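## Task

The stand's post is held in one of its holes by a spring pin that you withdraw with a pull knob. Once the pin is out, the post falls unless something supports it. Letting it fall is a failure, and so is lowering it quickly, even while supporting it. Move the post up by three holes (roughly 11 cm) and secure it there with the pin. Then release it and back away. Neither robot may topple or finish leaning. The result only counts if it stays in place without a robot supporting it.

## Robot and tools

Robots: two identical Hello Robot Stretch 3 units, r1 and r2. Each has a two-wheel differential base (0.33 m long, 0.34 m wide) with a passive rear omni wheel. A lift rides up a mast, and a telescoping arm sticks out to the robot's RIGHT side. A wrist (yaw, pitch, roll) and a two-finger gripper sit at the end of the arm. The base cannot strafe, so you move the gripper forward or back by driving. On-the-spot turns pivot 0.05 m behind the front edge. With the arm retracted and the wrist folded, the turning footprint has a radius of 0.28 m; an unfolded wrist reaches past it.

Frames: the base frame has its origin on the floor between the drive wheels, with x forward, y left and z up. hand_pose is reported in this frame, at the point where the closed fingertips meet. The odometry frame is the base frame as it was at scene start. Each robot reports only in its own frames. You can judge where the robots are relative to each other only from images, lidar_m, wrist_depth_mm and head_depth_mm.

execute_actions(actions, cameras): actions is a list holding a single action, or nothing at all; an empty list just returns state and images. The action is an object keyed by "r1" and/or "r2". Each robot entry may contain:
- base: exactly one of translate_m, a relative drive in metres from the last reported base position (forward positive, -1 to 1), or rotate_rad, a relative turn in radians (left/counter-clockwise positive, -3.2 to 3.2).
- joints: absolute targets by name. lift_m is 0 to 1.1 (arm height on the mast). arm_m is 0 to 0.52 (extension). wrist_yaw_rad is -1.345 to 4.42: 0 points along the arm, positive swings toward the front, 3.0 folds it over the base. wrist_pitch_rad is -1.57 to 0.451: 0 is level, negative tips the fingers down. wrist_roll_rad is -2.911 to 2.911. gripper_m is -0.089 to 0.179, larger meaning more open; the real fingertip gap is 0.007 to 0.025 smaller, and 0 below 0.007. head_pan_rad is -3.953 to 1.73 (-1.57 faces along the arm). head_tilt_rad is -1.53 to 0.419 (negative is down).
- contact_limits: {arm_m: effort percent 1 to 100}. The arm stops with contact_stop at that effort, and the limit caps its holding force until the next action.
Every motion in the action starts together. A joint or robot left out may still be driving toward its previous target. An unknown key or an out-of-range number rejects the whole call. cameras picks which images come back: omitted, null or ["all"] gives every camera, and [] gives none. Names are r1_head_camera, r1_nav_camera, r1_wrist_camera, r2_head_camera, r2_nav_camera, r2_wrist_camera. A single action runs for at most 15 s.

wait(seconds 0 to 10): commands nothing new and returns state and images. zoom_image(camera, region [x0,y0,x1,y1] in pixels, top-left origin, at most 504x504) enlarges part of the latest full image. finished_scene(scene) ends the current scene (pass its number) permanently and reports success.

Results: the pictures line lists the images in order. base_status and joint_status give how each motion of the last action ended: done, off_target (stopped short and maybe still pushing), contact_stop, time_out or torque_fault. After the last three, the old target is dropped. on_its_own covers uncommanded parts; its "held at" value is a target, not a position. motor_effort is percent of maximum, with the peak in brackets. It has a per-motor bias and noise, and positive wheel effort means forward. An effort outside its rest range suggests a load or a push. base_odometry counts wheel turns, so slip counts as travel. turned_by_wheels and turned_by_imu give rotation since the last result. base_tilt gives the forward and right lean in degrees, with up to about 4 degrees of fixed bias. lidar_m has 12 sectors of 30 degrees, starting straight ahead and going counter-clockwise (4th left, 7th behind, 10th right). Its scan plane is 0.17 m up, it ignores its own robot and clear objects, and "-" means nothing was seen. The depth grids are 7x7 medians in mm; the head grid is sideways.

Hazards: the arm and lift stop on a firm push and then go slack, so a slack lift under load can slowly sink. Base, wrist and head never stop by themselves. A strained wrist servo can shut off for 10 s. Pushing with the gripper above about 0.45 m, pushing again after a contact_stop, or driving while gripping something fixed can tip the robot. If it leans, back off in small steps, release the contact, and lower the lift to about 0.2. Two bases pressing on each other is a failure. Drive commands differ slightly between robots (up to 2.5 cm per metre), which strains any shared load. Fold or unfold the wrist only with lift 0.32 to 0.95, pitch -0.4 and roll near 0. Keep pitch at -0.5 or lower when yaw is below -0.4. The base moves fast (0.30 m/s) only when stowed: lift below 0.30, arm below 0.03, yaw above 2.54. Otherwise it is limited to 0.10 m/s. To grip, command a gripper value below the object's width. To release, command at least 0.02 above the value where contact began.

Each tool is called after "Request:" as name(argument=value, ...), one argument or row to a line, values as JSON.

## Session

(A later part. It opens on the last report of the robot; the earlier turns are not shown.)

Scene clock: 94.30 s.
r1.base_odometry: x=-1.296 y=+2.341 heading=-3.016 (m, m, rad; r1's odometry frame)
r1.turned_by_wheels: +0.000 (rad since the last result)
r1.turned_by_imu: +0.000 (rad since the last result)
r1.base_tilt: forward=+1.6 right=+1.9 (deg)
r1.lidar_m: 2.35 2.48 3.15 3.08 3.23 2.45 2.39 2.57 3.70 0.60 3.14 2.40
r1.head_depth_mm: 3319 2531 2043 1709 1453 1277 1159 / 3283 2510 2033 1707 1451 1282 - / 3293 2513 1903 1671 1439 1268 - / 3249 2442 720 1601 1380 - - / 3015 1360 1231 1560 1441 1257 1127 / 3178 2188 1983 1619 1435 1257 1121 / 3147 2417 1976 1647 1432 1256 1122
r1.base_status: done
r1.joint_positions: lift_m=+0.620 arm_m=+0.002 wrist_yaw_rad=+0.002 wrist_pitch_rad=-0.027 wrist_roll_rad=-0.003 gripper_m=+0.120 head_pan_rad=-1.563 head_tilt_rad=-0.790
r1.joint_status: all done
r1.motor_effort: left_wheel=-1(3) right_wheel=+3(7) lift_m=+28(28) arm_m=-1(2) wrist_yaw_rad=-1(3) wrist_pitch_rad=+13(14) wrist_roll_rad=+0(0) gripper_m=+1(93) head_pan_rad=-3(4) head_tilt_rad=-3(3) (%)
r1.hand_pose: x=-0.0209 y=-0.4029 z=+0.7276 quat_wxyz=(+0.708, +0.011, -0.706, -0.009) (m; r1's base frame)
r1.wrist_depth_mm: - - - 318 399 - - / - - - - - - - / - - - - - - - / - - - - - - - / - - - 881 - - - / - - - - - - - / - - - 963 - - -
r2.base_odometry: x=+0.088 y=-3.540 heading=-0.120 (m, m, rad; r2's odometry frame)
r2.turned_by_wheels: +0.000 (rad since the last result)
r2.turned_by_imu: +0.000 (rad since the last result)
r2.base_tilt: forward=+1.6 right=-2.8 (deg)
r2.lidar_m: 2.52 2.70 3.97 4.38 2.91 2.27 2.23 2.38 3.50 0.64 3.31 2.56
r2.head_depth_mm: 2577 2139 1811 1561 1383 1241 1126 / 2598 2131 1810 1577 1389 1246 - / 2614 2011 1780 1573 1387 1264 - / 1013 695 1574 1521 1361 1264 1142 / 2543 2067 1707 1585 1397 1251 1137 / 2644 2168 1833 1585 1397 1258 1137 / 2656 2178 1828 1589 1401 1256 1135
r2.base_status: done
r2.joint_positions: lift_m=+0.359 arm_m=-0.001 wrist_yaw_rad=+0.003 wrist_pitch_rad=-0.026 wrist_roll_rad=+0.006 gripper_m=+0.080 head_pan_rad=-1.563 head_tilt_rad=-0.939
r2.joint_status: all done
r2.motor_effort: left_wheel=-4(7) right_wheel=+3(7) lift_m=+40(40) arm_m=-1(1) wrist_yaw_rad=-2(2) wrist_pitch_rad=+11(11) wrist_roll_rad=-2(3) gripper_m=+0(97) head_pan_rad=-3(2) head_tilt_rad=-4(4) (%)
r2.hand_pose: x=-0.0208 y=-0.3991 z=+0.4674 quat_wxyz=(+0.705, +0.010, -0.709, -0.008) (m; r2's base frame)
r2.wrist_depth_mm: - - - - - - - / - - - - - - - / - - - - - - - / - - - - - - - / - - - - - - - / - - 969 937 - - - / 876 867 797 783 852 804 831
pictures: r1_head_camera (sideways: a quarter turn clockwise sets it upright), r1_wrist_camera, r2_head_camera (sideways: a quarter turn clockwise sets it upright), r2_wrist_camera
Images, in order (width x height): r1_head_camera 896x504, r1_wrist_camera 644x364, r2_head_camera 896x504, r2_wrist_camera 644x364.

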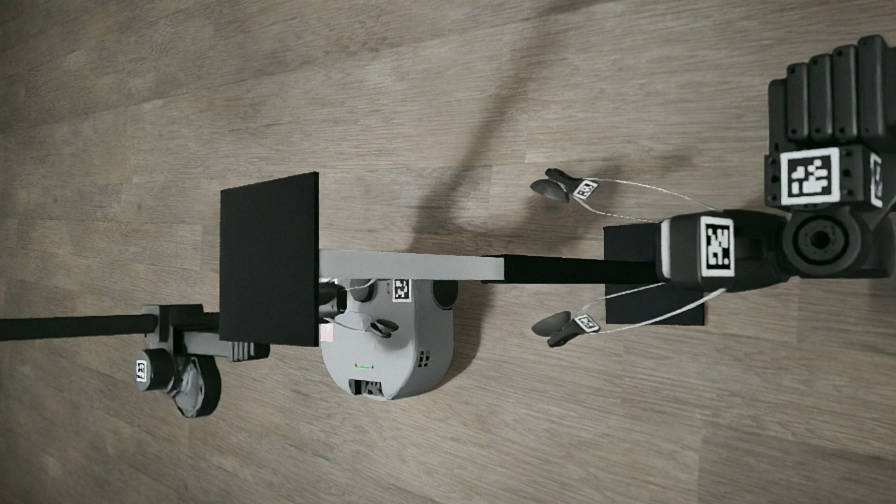

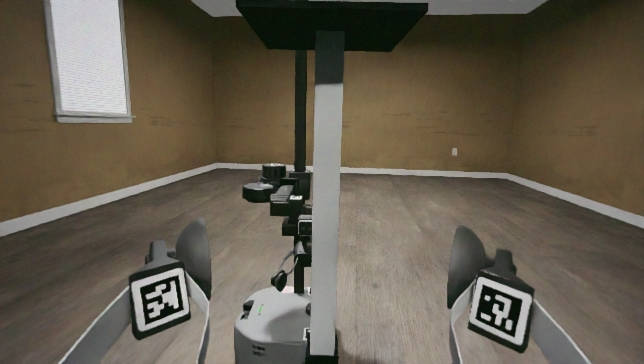

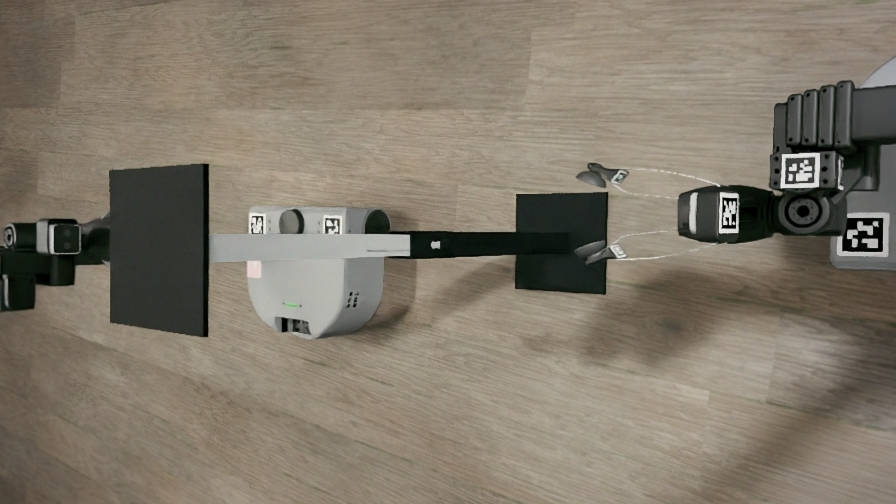

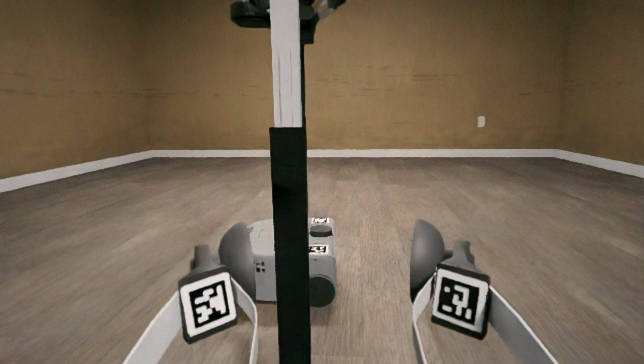

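Request:
execute_actions(
  actions=[
    {"r1":{"joints":{"arm_m":0.2}},"r2":{"base":{"translate_m":0.038},"joints":{"arm_m":0.13,"lift_m":0.345}}},
  ],
  cameras=["r1_head_camera","r1_wrist_camera","r2_head_camera","r2_wrist_camera"],
)

Request:
zoom_image(
  camera="r2_wrist_camera",
  region=[200,80,460,330],
)

Request:
zoom_image(
  camera="r2_head_camera",
  region=[200,120,600,320],
)

Scene clock: 104.83 s.
r1.base_odometry: x=-1.296 y=+2.341 heading=-3.016 (m, m, rad; r1's odometry frame)
r1.turned_by_wheels: +0.000 (rad since the last result)
r1.turned_by_imu: +0.001 (rad since the last result)
r1.base_tilt: forward=+1.6 right=+1.9 (deg)
r1.lidar_m: 2.35 2.50 3.13 3.06 3.23 2.44 2.40 2.57 3.70 0.60 3.15 2.40
r1.head_depth_mm: 3313 2533 2053 1695 1475 1291 1162 / 3325 2507 2024 1693 1493 - - / 3246 2467 1899 1694 - 1256 1129 / 3260 2496 722 1572 - 1273 1133 / 3117 1362 1209 1589 1442 1273 1125 / 3202 2292 1973 1626 1430 1262 1125 / 3143 2400 1943 1647 1437 1250 1124
r1.base_status: not commanded
r1.joint_positions: lift_m=+0.620 arm_m=+0.200 wrist_yaw_rad=+0.001 wrist_pitch_rad=-0.026 wrist_roll_rad=-0.003 gripper_m=+0.120 head_pan_rad=-1.563 head_tilt_rad=-0.790
r1.joint_status: all done
r1.motor_effort: left_wheel=-1(1) right_wheel=+4(3) lift_m=+28(28) arm_m=+2(2) wrist_yaw_rad=+0(2) wrist_pitch_rad=+13(13) wrist_roll_rad=+0(0) gripper_m=+1(0) head_pan_rad=-4(4) head_tilt_rad=-5(3) (%)
r1.hand_pose: x=-0.0212 y=-0.6002 z=+0.7278 quat_wxyz=(+0.708, +0.010, -0.706, -0.009) (m; r1's base frame)
r1.wrist_depth_mm: - - - 153 - - - / - - - 157 - - - / - - - 161 - - - / - - - 166 - - - / - - - 171 - - - / - - - 177 - - - / - - - 182 - - -
r2.base_odometry: x=+0.126 y=-3.544 heading=-0.120 (m, m, rad; r2's odometry frame)
r2.turned_by_wheels: +0.000 (rad since the last result)
r2.turned_by_imu: -0.001 (rad since the last result)
r2.base_tilt: forward=+1.6 right=-2.8 (deg)
r2.lidar_m: 2.49 2.66 3.91 4.38 2.96 2.30 2.27 2.42 3.55 0.64 3.23 2.53
r2.head_depth_mm: 2585 2145 1805 1571 1380 1243 1125 / 2572 2072 1813 1579 1388 1247 - / 2615 693 1709 1556 1401 1212 1161 / 904 697 1601 1559 1389 1246 1157 / 2635 2158 1741 1583 1401 1246 1134 / 2650 2150 1827 1588 1400 1252 1135 / 2658 2154 1839 1588 1403 1253 1135
r2.base_status: done
r2.joint_positions: lift_m=+0.346 arm_m=+0.130 wrist_yaw_rad=+0.001 wrist_pitch_rad=-0.025 wrist_roll_rad=+0.006 gripper_m=+0.080 head_pan_rad=-1.563 head_tilt_rad=-0.939
r2.joint_status: all done
r2.motor_effort: left_wheel=-4(7) right_wheel=+3(6) lift_m=+10(34) arm_m=+4(4) wrist_yaw_rad=-1(3) wrist_pitch_rad=+11(11) wrist_roll_rad=-2(2) gripper_m=+0(0) head_pan_rad=-3(3) head_tilt_rad=-3(4) (%)
r2.hand_pose: x=-0.0211 y=-0.5302 z=+0.4540 quat_wxyz=(+0.705, +0.010, -0.709, -0.009) (m; r2's base frame)
r2.wrist_depth_mm: - - - - - - - / - - - - - - - / - - - 273 - - - / - - - 277 - - - / - - - 903 - - - / - - 822 817 - - - / 832 836 800 751 821 756 809
pictures: r1_head_camera (sideways: a quarter turn clockwise sets it upright), r1_wrist_camera, r2_head_camera (sideways: a quarter turn clockwise sets it upright), r2_wrist_camera
Images, in order (width x height): r1_head_camera 896x504, r1_wrist_camera 644x364, r2_head_camera 896x504, r2_wrist_camera 644x364.

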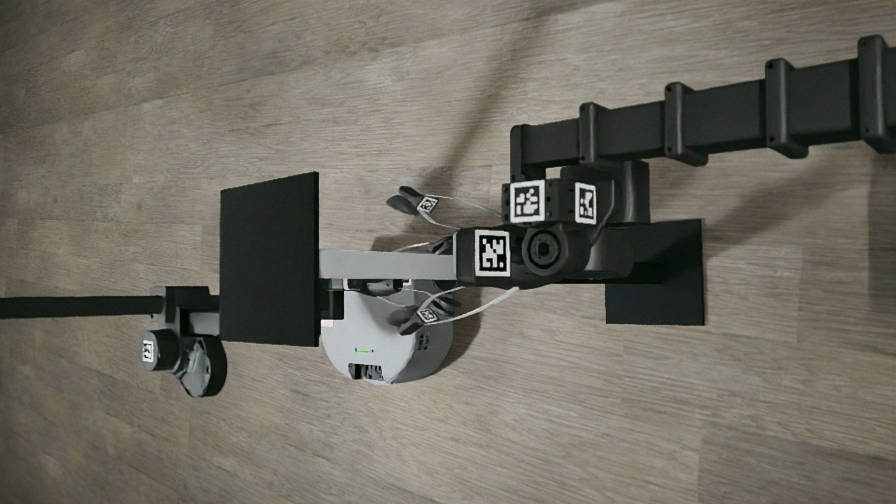

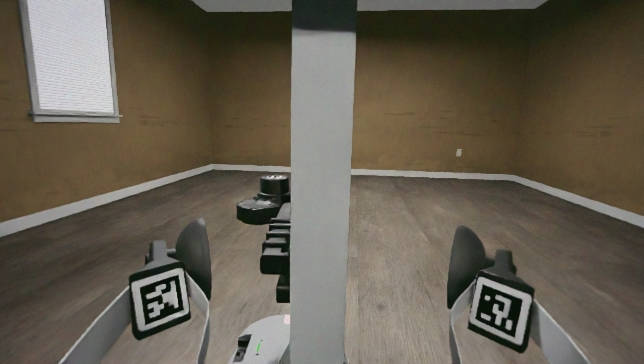

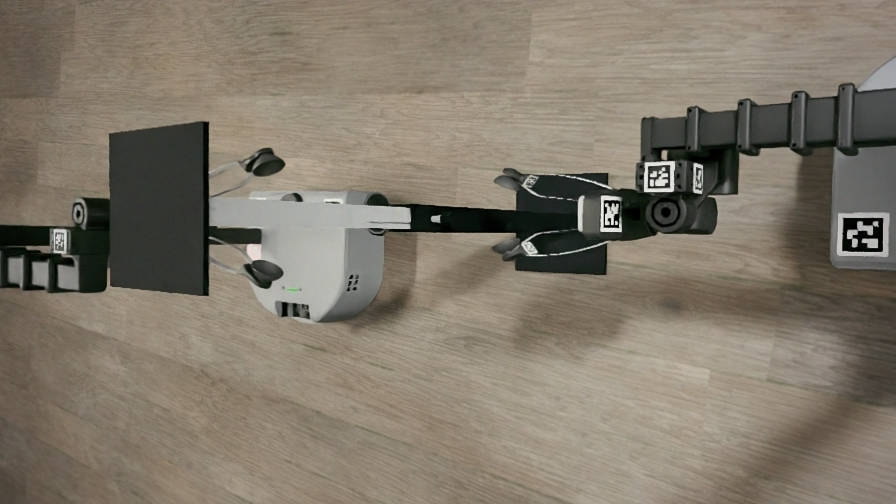

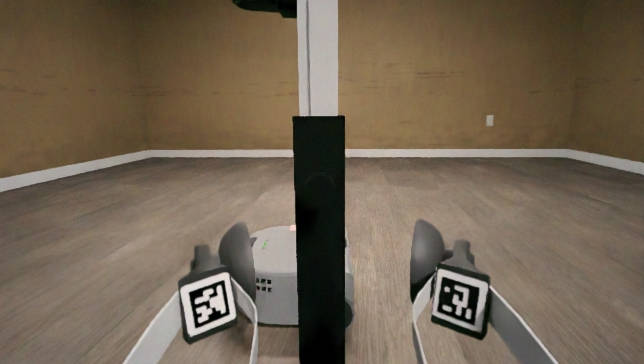

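Region (200, 80, 460, 330) of r2_wrist_camera's 644x364 image, scaled by 1.938; it fills the top 485 rows of this view, and the rest is white.

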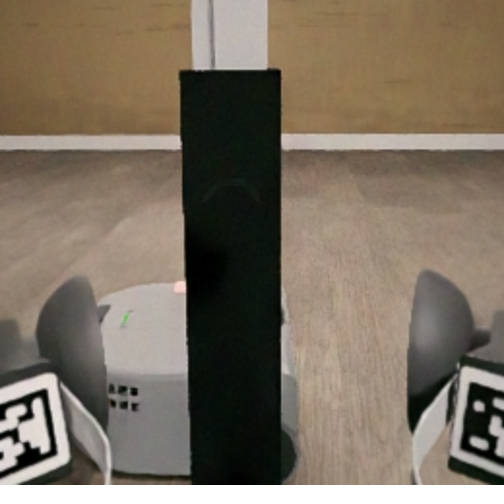

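Region (200, 120, 600, 320) of r2_head_camera's 896x504 image, scaled by 1.260, with more detail than that image has.

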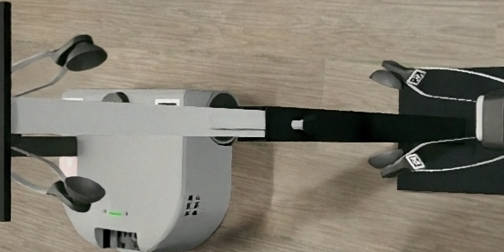

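Request:
execute_actions(
  actions=[
    {"r1":{"base":{"translate_m":0.004},"joints":{"arm_m":0.228,"gripper_m":0.06}},"r2":{"base":{"translate_m":0.006},"joints":{"arm_m":0.2,"lift_m":0.356,"gripper_m":0.06}}},
  ],
  cameras=["r1_head_camera","r1_wrist_camera","r2_head_camera","r2_wrist_camera"],
)

Request:
zoom_image(
  camera="r2_wrist_camera",
  region=[200,100,460,360],
)

Request:
zoom_image(
  camera="r2_head_camera",
  region=[250,140,530,290],
)

Scene clock: 114.73 s.
r1.base_odometry: x=-1.300 y=+2.341 heading=-3.016 (m, m, rad; r1's odometry frame)
r1.turned_by_wheels: +0.000 (rad since the last result)
r1.turned_by_imu: +0.001 (rad since the last result)
r1.base_tilt: forward=+1.6 right=+1.9 (deg)
r1.lidar_m: 2.35 2.49 3.15 3.08 3.20 2.46 2.40 2.57 3.72 0.60 3.14 2.39
r1.head_depth_mm: 3290 2564 2065 1712 1459 1293 1159 / 3279 2476 2021 1684 1488 - - / 3282 2497 1900 1723 - 1272 1136 / 3199 2454 717 1111 1215 1265 1129 / 2907 1358 1130 1583 1446 1256 1130 / 3194 2361 1984 1638 1431 1262 1117 / 3123 2410 1968 1642 1425 1248 1120
r1.base_status: done
r1.joint_positions: lift_m=+0.620 arm_m=+0.228 wrist_yaw_rad=+0.001 wrist_pitch_rad=-0.026 wrist_roll_rad=-0.003 gripper_m=+0.060 head_pan_rad=-1.563 head_tilt_rad=-0.790
r1.joint_status: all done
r1.motor_effort: left_wheel=-2(4) right_wheel=+3(9) lift_m=+28(28) arm_m=+2(2) wrist_yaw_rad=+0(1) wrist_pitch_rad=+13(13) wrist_roll_rad=+0(0) gripper_m=+0(90) head_pan_rad=-4(4) head_tilt_rad=-3(4) (%)
r1.hand_pose: x=-0.0212 y=-0.6283 z=+0.7278 quat_wxyz=(+0.708, +0.010, -0.706, -0.009) (m; r1's base frame)
r1.wrist_depth_mm: - - - 126 - - - / - - - 130 - - - / - - - 133 - - - / - - - 137 - - - / - - - 141 - - - / - - - 146 - - - / - - - 150 - - -
r2.base_odometry: x=+0.132 y=-3.545 heading=-0.120 (m, m, rad; r2's odometry frame)
r2.turned_by_wheels: +0.000 (rad since the last result)
r2.turned_by_imu: -0.001 (rad since the last result)
r2.base_tilt: forward=+1.6 right=-2.9 (deg)
r2.lidar_m: 2.48 2.65 3.90 4.38 2.97 2.31 2.27 2.43 3.56 0.64 3.24 2.52
r2.head_depth_mm: 2574 2143 1791 1565 1387 1241 1124 / 2602 2072 1801 1571 1407 1266 1144 / 2609 693 1700 1567 1434 1227 1159 / 908 696 1591 1570 1379 1250 1158 / 2618 2159 1748 1582 1400 1253 1129 / 2629 2164 1826 1582 1394 1256 1135 / 2673 2176 1839 1583 1408 1257 1134
r2.base_status: done
r2.joint_positions: lift_m=+0.355 arm_m=+0.200 wrist_yaw_rad=+0.001 wrist_pitch_rad=-0.025 wrist_roll_rad=+0.006 gripper_m=+0.060 head_pan_rad=-1.563 head_tilt_rad=-0.939
r2.joint_status: all done
r2.motor_effort: left_wheel=-4(9) right_wheel=+3(7) lift_m=+40(41) arm_m=+4(5) wrist_yaw_rad=-1(2) wrist_pitch_rad=+11(11) wrist_roll_rad=-2(2) gripper_m=+0(86) head_pan_rad=-2(3) head_tilt_rad=-4(4) (%)
r2.hand_pose: x=-0.0211 y=-0.6002 z=+0.4636 quat_wxyz=(+0.705, +0.009, -0.709, -0.009) (m; r2's base frame)
r2.wrist_depth_mm: - - - 195 - - - / - - - 202 - - - / - - - 201 - - - / - - - 202 - - - / - - - 209 - - - / - - - 218 - - - / 828 838 776 227 817 842 814
pictures: r1_head_camera (sideways: a quarter turn clockwise sets it upright), r1_wrist_camera, r2_head_camera (sideways: a quarter turn clockwise sets it upright), r2_wrist_camera
Images, in order (width x height): r1_head_camera 896x504, r1_wrist_camera 644x364, r2_head_camera 896x504, r2_wrist_camera 644x364.

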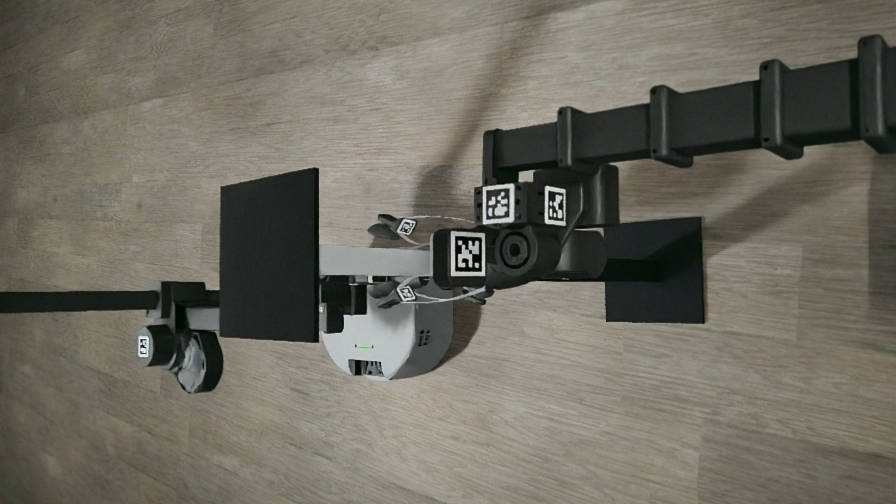

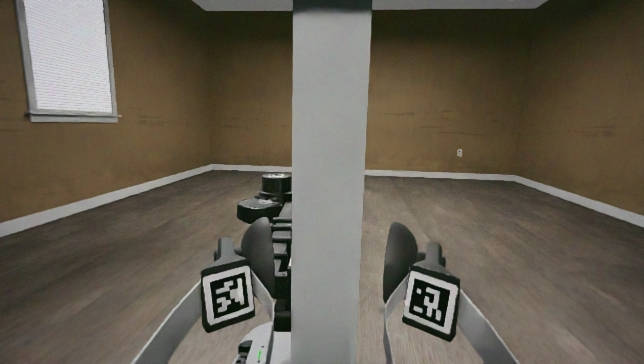

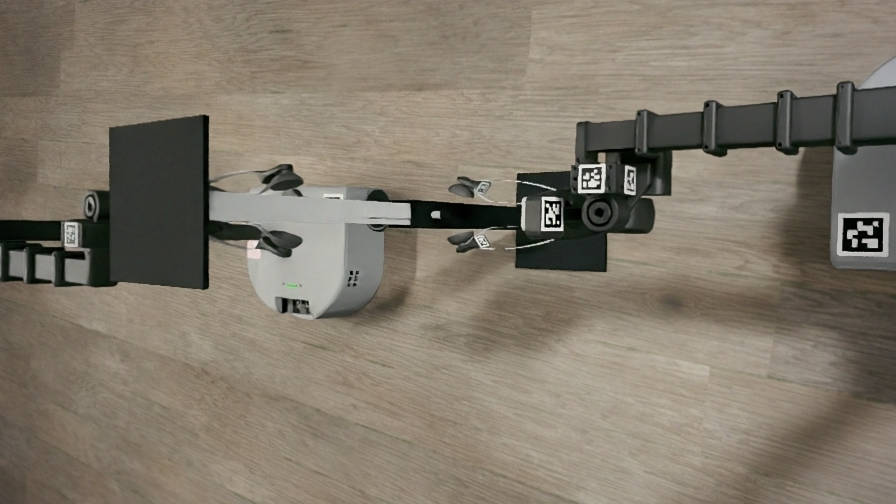

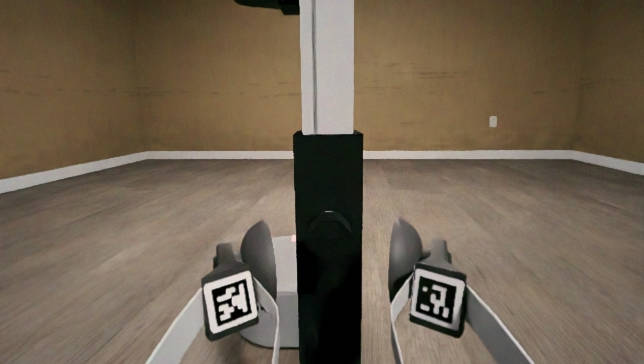

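Region (200, 100, 460, 360) of r2_wrist_camera's 644x364 image, scaled by 1.938.

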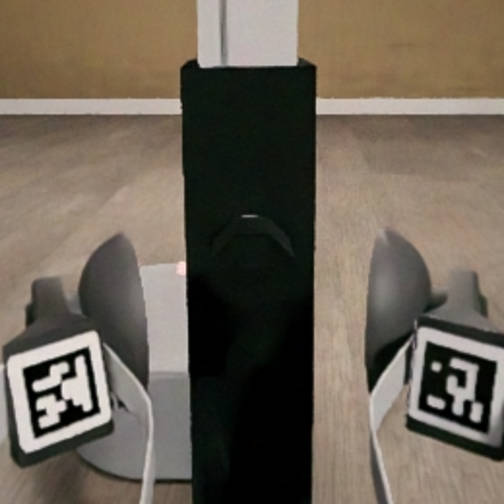

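Region (250, 140, 530, 290) of r2_head_camera's 896x504 image, scaled by 1.800, with more detail than that image has; it fills the top 270 rows of this view, and the rest is white.

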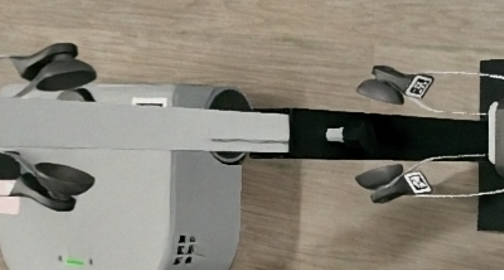

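Request:
execute_actions(
  actions=[
    {"r1":{"joints":{"gripper_m":-0.04}},"r2":{"joints":{"arm_m":0.223}}},
  ],
  cameras=[],
)

Request:
execute_actions(
  actions=[
    {"r1":{"joints":{"lift_m":0.626}},"r2":{"joints":{"gripper_m":-0.03}}},
  ],
  cameras=["r1_wrist_camera","r2_head_camera","r2_wrist_camera"],
)

Request:
zoom_image(
  camera="r2_head_camera",
  region=[250,140,530,290],
)

Scene clock: 127.73 s.
r1.base_odometry: x=-1.300 y=+2.341 heading=-3.016 (m, m, rad; r1's odometry frame)
r1.turned_by_wheels: +0.000 (rad since the last result)
r1.turned_by_imu: +0.001 (rad since the last result)
r1.base_tilt: forward=+1.6 right=+2.0 (deg)
r1.lidar_m: 2.34 2.49 3.15 3.08 3.23 2.45 2.41 2.56 3.69 0.60 3.14 2.40
r1.head_depth_mm: 3335 2572 2040 1705 1466 1273 1156 / 3329 2492 2016 1703 1477 - - / 3281 2486 1911 1730 - 1264 1136 / 3249 2437 701 - 1220 1274 1136 / 2955 1360 1114 1580 1435 1271 1129 / 3160 2349 1971 1648 1424 1262 1118 / 3132 2410 1945 1632 1418 1254 1120
r1.base_status: not commanded
r1.joint_positions: lift_m=+0.620 arm_m=+0.229 wrist_yaw_rad=+0.003 wrist_pitch_rad=-0.025 wrist_roll_rad=-0.003 gripper_m=-0.039 head_pan_rad=-1.563 head_tilt_rad=-0.790
r1.joint_status: all done
r1.motor_effort: left_wheel=+0(1) right_wheel=+0(3) lift_m=+28(28) arm_m=-9(8) wrist_yaw_rad=-2(3) wrist_pitch_rad=+13(13) wrist_roll_rad=+0(0) gripper_m=-26(100) head_pan_rad=-4(4) head_tilt_rad=-4(4) (%)
r1.hand_pose: x=-0.0206 y=-0.6290 z=+0.7280 quat_wxyz=(+0.708, +0.010, -0.706, -0.008) (m; r1's base frame)
r1.wrist_depth_mm: - - - 124 - - - / - - - 128 - - - / - - - 131 - - - / - - - 135 - - - / - - - 139 - - - / - - - 143 - - - / - - - 148 - - -
r2.base_odometry: x=+0.132 y=-3.545 heading=-0.120 (m, m, rad; r2's odometry frame)
r2.turned_by_wheels: +0.000 (rad since the last result)
r2.turned_by_imu: -0.001 (rad since the last result)
r2.base_tilt: forward=+1.6 right=-2.9 (deg)
r2.lidar_m: 2.48 2.65 3.91 4.38 2.97 2.32 2.28 2.43 3.57 0.65 3.24 2.51
r2.head_depth_mm: 2572 2135 1804 1564 1383 1242 1127 / 2629 2085 1812 1577 1399 1259 - / 2608 693 1704 1552 - 1245 1147 / 904 697 1597 1551 1381 1251 1155 / 2622 2147 1754 1591 1397 1249 1131 / 2642 2169 1828 1580 1401 1254 1134 / 2633 2176 1841 1590 1399 1250 1137
r2.base_status: not commanded
r2.joint_positions: lift_m=+0.355 arm_m=+0.223 wrist_yaw_rad=+0.001 wrist_pitch_rad=-0.025 wrist_roll_rad=+0.006 gripper_m=+0.060 head_pan_rad=-1.563 head_tilt_rad=-0.939
r2.joint_status: all done
r2.motor_effort: left_wheel=-4(4) right_wheel=+3(3) lift_m=+41(40) arm_m=+4(3) wrist_yaw_rad=-1(0) wrist_pitch_rad=+11(11) wrist_roll_rad=-2(2) gripper_m=-1(1) head_pan_rad=-2(2) head_tilt_rad=-3(4) (%)
r2.hand_pose: x=-0.0211 y=-0.6232 z=+0.4636 quat_wxyz=(+0.705, +0.009, -0.709, -0.009) (m; r2's base frame)
r2.wrist_depth_mm: - - - 173 - - - / - - - 179 - - - / - - - 178 - - - / - - - 180 - - - / - - - 185 - - - / - - - 191 - - - / 837 847 769 198 814 836 835
pictures: none
No camera images: the call's "cameras" was empty. Leave "cameras" out to get every camera's image.

Scene clock: 129.10 s.
r1.base_odometry: x=-1.300 y=+2.341 heading=-3.016 (m, m, rad; r1's odometry frame)
r1.turned_by_wheels: +0.000 (rad since the last result)
r1.turned_by_imu: +0.000 (rad since the last result)
r1.base_tilt: forward=+1.6 right=+2.0 (deg)
r1.lidar_m: 2.35 2.49 3.14 3.07 3.22 2.45 2.40 2.56 3.73 0.60 3.14 2.40
r1.head_depth_mm: 3337 2512 2030 1711 1458 1281 1153 / 3269 2493 2036 1701 1457 - - / 3306 2486 1892 1718 - 1280 1131 / 3266 2477 702 - 1209 1276 1130 / 2906 1351 1114 1571 1439 1268 1135 / 3168 2347 1965 1658 1430 1273 1129 / 3142 2410 1958 1649 1435 1260 1123
r1.base_status: not commanded
r1.joint_positions: lift_m=+0.626 arm_m=+0.229 wrist_yaw_rad=+0.003 wrist_pitch_rad=-0.044 wrist_roll_rad=-0.003 gripper_m=-0.032 head_pan_rad=-1.563 head_tilt_rad=-0.790
r1.joint_status: all done
r1.on_its_own: gripper_m is held at -0.034, not at your -0.040, by its stall guard, which is not easing now
r1.motor_effort: left_wheel=+0(0) right_wheel=-1(1) lift_m=+31(33) arm_m=-8(9) wrist_yaw_rad=-2(2) wrist_pitch_rad=+22(23) wrist_roll_rad=+0(0) gripper_m=-23(25) head_pan_rad=-4(4) head_tilt_rad=-3(3) (%)
r1.hand_pose: x=-0.0206 y=-0.6285 z=+0.7289 quat_wxyz=(+0.708, +0.017, -0.706, -0.015) (m; r1's base frame)
r1.wrist_depth_mm: - - - 123 - - - / - - - 127 - - - / - - - 131 - - - / - - - 135 - - - / - - - 139 - - - / - - - 144 - - - / - - - 150 - - -
r2.base_odometry: x=+0.132 y=-3.545 heading=-0.120 (m, m, rad; r2's odometry frame)
r2.turned_by_wheels: +0.000 (rad since the last result)
r2.turned_by_imu: +0.000 (rad since the last result)
r2.base_tilt: forward=+1.7 right=-2.8 (deg)
r2.lidar_m: 2.48 2.66 3.90 4.39 2.97 2.31 2.27 2.44 3.56 0.64 3.25 2.52
r2.head_depth_mm: 2591 2127 1804 1579 1382 1239 1126 / 2600 2080 1802 1573 1395 1260 - / 2604 693 1708 1548 - 1239 1148 / 893 694 1596 1552 1389 1249 1154 / 2635 2157 1744 1590 1399 1244 1130 / 2644 2167 1830 1588 1402 1253 1130 / 2682 2163 1834 1588 1404 1256 1135
r2.base_status: not commanded
r2.joint_positions: lift_m=+0.355 arm_m=+0.223 wrist_yaw_rad=+0.001 wrist_pitch_rad=-0.026 wrist_roll_rad=+0.006 gripper_m=-0.029 head_pan_rad=-1.563 head_tilt_rad=-0.939
r2.joint_status: all done
r2.motor_effort: left_wheel=-3(4) right_wheel=+3(3) lift_m=+40(40) arm_m=-1(5) wrist_yaw_rad=+0(1) wrist_pitch_rad=+11(11) wrist_roll_rad=-2(2) gripper_m=-23(100) head_pan_rad=-3(3) head_tilt_rad=-4(4) (%)
r2.hand_pose: x=-0.0211 y=-0.6236 z=+0.4634 quat_wxyz=(+0.705, +0.010, -0.709, -0.009) (m; r2's base frame)
r2.wrist_depth_mm: - - - 173 - - - / - - - 177 - - - / - - - 176 - - - / - - - 179 - - - / - - - 183 - - - / - - - 191 - - - / 873 832 762 197 806 831 794
pictures: r1_wrist_camera, r2_head_camera (sideways: a quarter turn clockwise sets it upright), r2_wrist_camera
Images, in order (width x height): r1_wrist_camera 644x364, r2_head_camera 896x504, r2_wrist_camera 644x364.

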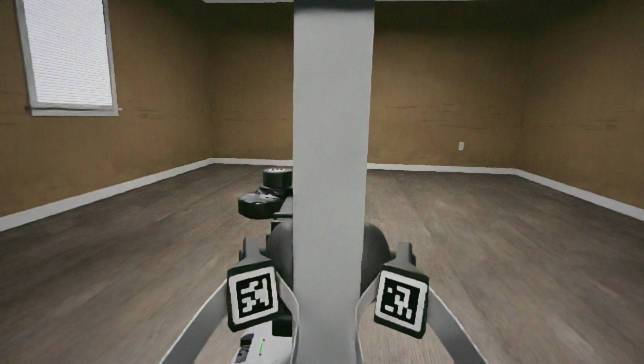

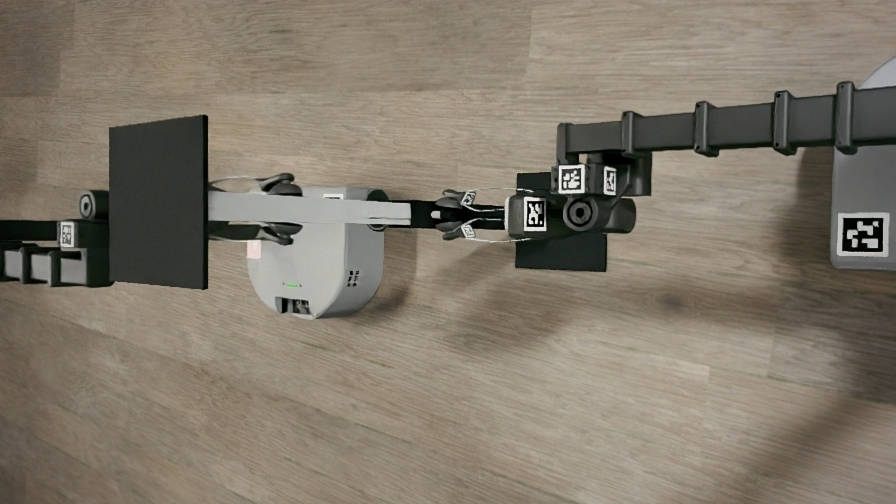

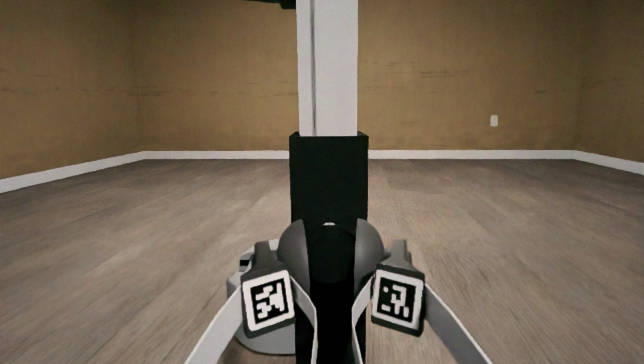

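Region (250, 140, 530, 290) of r2_head_camera's 896x504 image, scaled by 1.800, with more detail than that image has; it fills the top 270 rows of this view, and the rest is white.

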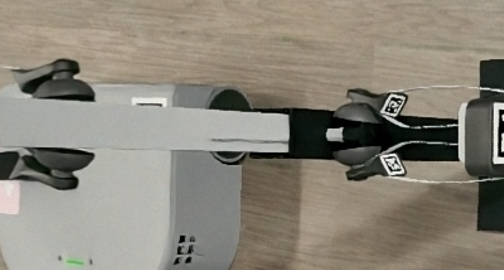

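Request:
execute_actions(
  actions=[
    {"r1":{"joints":{"lift_m":0.634,"arm_m":0.231}}},
  ],
  cameras=[],
)

Request:
execute_actions(
  actions=[
    {"r2":{"joints":{"arm_m":0.207}}},
  ],
  cameras=["r1_wrist_camera","r2_head_camera","r2_wrist_camera"],
)

Request:
zoom_image(
  camera="r2_head_camera",
  region=[250,140,530,290],
)

Scene clock: 138.50 s.
r1.base_odometry: x=-1.300 y=+2.341 heading=-3.016 (m, m, rad; r1's odometry frame)
r1.turned_by_wheels: +0.000 (rad since the last result)
r1.turned_by_imu: +0.001 (rad since the last result)
r1.base_tilt: forward=+1.6 right=+1.9 (deg)
r1.lidar_m: 2.34 2.49 3.16 3.08 3.23 2.45 2.40 2.56 3.70 0.60 3.12 2.40
r1.head_depth_mm: 3396 2524 2025 1702 1457 1281 1134 / 3251 2498 2017 1698 1478 - - / 3269 2475 1900 1733 1403 1272 1136 / 3213 2492 713 - 1217 1271 1138 / 2930 1353 1108 1571 1436 1266 1114 / 3187 2341 1970 1650 1427 1259 1130 / 3115 2427 1966 1654 1427 1251 1117
r1.base_status: not commanded
r1.joint_positions: lift_m=+0.634 arm_m=+0.231 wrist_yaw_rad=+0.003 wrist_pitch_rad=-0.073 wrist_roll_rad=-0.003 gripper_m=-0.032 head_pan_rad=-1.563 head_tilt_rad=-0.790
r1.joint_status: all done
r1.on_its_own: gripper_m is held at -0.034, not at your -0.040, by its stall guard, which is not easing now; wrist_pitch_rad is at rest, and its effort (+36) is outside its rest range (-20 to +32)
r1.motor_effort: left_wheel=+0(0) right_wheel=-1(2) lift_m=+33(34) arm_m=-2(4) wrist_yaw_rad=-2(2) wrist_pitch_rad=+36(37) wrist_roll_rad=+0(0) gripper_m=-23(23) head_pan_rad=-3(4) head_tilt_rad=-3(3) (%)
r1.hand_pose: x=-0.0206 y=-0.6299 z=+0.7295 quat_wxyz=(+0.708, +0.027, -0.705, -0.025) (m; r1's base frame)
r1.wrist_depth_mm: - - - 119 - - - / - - - 124 - - - / - - - 128 - - - / - - - 132 - - - / - - - 137 - - - / - - - 143 - - - / - - - 150 - - -
r2.base_odometry: x=+0.132 y=-3.545 heading=-0.120 (m, m, rad; r2's odometry frame)
r2.turned_by_wheels: +0.000 (rad since the last result)
r2.turned_by_imu: +0.000 (rad since the last result)
r2.base_tilt: forward=+1.6 right=-2.8 (deg)
r2.lidar_m: 2.48 2.65 3.89 4.37 2.96 2.32 2.28 2.44 3.57 0.64 3.23 2.52
r2.head_depth_mm: 2586 2126 1808 1571 1383 1236 1130 / 2598 2078 1807 1570 1391 1261 - / 2603 693 1705 1547 - 1235 1152 / 876 696 1599 1557 1383 1248 1155 / 2638 2146 1749 1577 1396 1255 1134 / 2635 2148 1838 1579 1399 1250 1131 / 2646 2176 1824 1591 1401 1249 1135
r2.base_status: not commanded
r2.joint_positions: lift_m=+0.355 arm_m=+0.223 wrist_yaw_rad=+0.001 wrist_pitch_rad=-0.026 wrist_roll_rad=+0.006 gripper_m=-0.029 head_pan_rad=-1.563 head_tilt_rad=-0.939
r2.joint_status: not commanded
r2.motor_effort: left_wheel=-3(4) right_wheel=+3(3) lift_m=+40(40) arm_m=-2(2) wrist_yaw_rad=-1(1) wrist_pitch_rad=+11(11) wrist_roll_rad=-2(2) gripper_m=-23(22) head_pan_rad=-2(3) head_tilt_rad=-4(3) (%)
r2.hand_pose: x=-0.0211 y=-0.6236 z=+0.4634 quat_wxyz=(+0.705, +0.010, -0.709, -0.009) (m; r2's base frame)
r2.wrist_depth_mm: - - - 173 - - - / - - - 179 - - - / - - - 177 - - - / - - - 179 - - - / - - - 182 - - - / - - - 191 - - - / 818 845 755 198 797 826 826
pictures: none
No camera images: the call's "cameras" was empty. Leave "cameras" out to get every camera's image.

Scene clock: 139.47 s.
r1.base_odometry: x=-1.300 y=+2.341 heading=-3.016 (m, m, rad; r1's odometry frame)
r1.turned_by_wheels: +0.000 (rad since the last result)
r1.turned_by_imu: +0.000 (rad since the last result)
r1.base_tilt: forward=+1.7 right=+1.9 (deg)
r1.lidar_m: 2.35 2.49 3.15 3.08 3.20 2.45 2.40 2.57 3.69 0.60 3.11 2.39
r1.head_depth_mm: 3353 2511 2051 1704 1461 1281 1143 / 3281 2493 2025 1686 1468 - - / 3271 2484 1892 1725 1398 1277 1130 / 3222 2457 709 - 1216 1278 1128 / 2902 1349 1138 1568 1433 1262 1120 / 3213 2353 1979 1646 1435 1258 1125 / 3120 2435 1980 1660 1414 1246 1118
r1.base_status: not commanded
r1.joint_positions: lift_m=+0.634 arm_m=+0.231 wrist_yaw_rad=+0.003 wrist_pitch_rad=-0.073 wrist_roll_rad=-0.003 gripper_m=-0.032 head_pan_rad=-1.563 head_tilt_rad=-0.790
r1.joint_status: not commanded
r1.on_its_own: gripper_m is held at -0.034, not at your -0.040, by its stall guard, which is not easing now; wrist_pitch_rad is at rest, and its effort (+36) is outside its rest range (-20 to +32)
r1.motor_effort: left_wheel=+1(0) right_wheel=-1(1) lift_m=+33(33) arm_m=-3(3) wrist_yaw_rad=-2(2) wrist_pitch_rad=+36(36) wrist_roll_rad=+0(0) gripper_m=-23(23) head_pan_rad=-4(4) head_tilt_rad=-4(2) (%)
r1.hand_pose: x=-0.0206 y=-0.6299 z=+0.7295 quat_wxyz=(+0.708, +0.027, -0.705, -0.025) (m; r1's base frame)
r1.wrist_depth_mm: - - - 120 - - - / - - - 124 - - - / - - - 128 - - - / - - - 133 - - - / - - - 138 - - - / - - - 143 - - - / - - - 150 - - -
r2.base_odometry: x=+0.132 y=-3.545 heading=-0.120 (m, m, rad; r2's odometry frame)
r2.turned_by_wheels: +0.000 (rad since the last result)
r2.turned_by_imu: +0.000 (rad since the last result)
r2.base_tilt: forward=+1.6 right=-2.8 (deg)
r2.lidar_m: 2.48 2.65 3.89 4.37 2.98 2.31 2.27 2.43 3.57 0.64 3.24 2.53
r2.head_depth_mm: 2601 2114 1802 1560 1379 1239 1126 / 2584 2084 1818 1573 1412 1262 - / 2613 693 1707 1561 1439 1244 1155 / 878 696 1596 1541 1383 1246 1154 / 2629 2147 1758 1579 1395 1246 1131 / 2634 2178 1830 1582 1402 1244 1136 / 2655 2173 1829 1594 1399 1256 1134
r2.base_status: not commanded
r2.joint_positions: lift_m=+0.355 arm_m=+0.207 wrist_yaw_rad=+0.001 wrist_pitch_rad=-0.026 wrist_roll_rad=+0.006 gripper_m=-0.029 head_pan_rad=-1.563 head_tilt_rad=-0.939
r2.joint_status: all done
r2.motor_effort: left_wheel=-3(4) right_wheel=+2(3) lift_m=+40(40) arm_m=-5(9) wrist_yaw_rad=-1(1) wrist_pitch_rad=+11(11) wrist_roll_rad=-2(2) gripper_m=-21(23) head_pan_rad=-2(2) head_tilt_rad=-3(5) (%)
r2.hand_pose: x=-0.0211 y=-0.6079 z=+0.4634 quat_wxyz=(+0.705, +0.010, -0.709, -0.009) (m; r2's base frame)
r2.wrist_depth_mm: - - - 188 - - - / - - - 194 - - - / - - - 193 - - - / - - - 195 - - - / - - - 198 - - - / - - - 208 - - - / 824 848 790 215 789 844 818
pictures: r1_wrist_camera, r2_head_camera (sideways: a quarter turn clockwise sets it upright), r2_wrist_camera
Images, in order (width x height): r1_wrist_camera 644x364, r2_head_camera 896x504, r2_wrist_camera 644x364.

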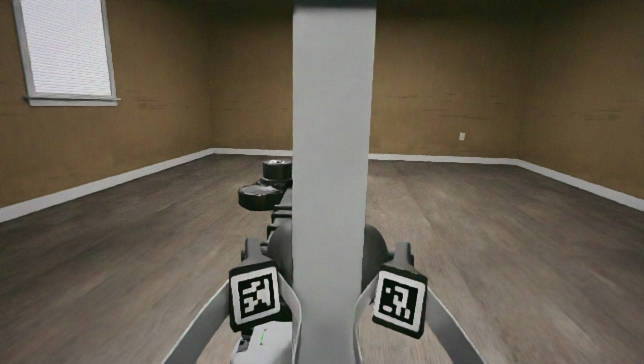

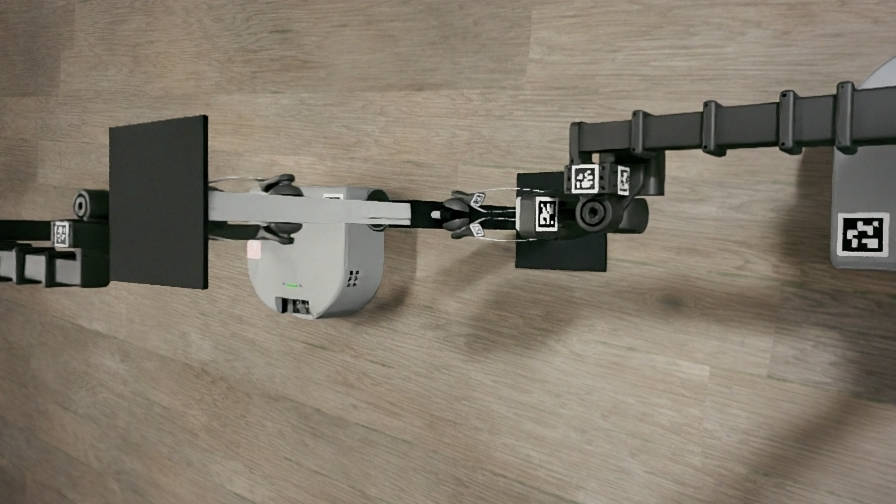

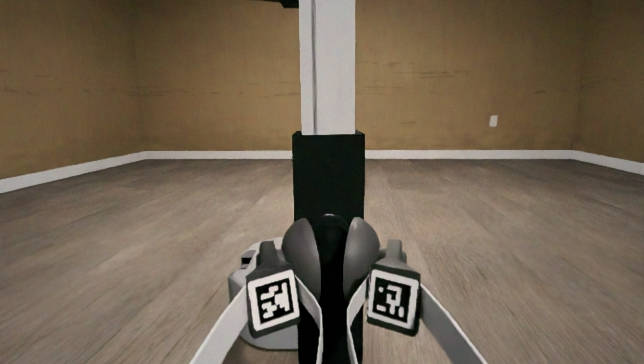

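Region (250, 140, 530, 290) of r2_head_camera's 896x504 image, scaled by 1.800, with more detail than that image has; it fills the top 270 rows of this view, and the rest is white.

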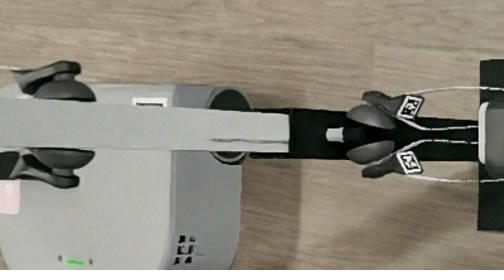

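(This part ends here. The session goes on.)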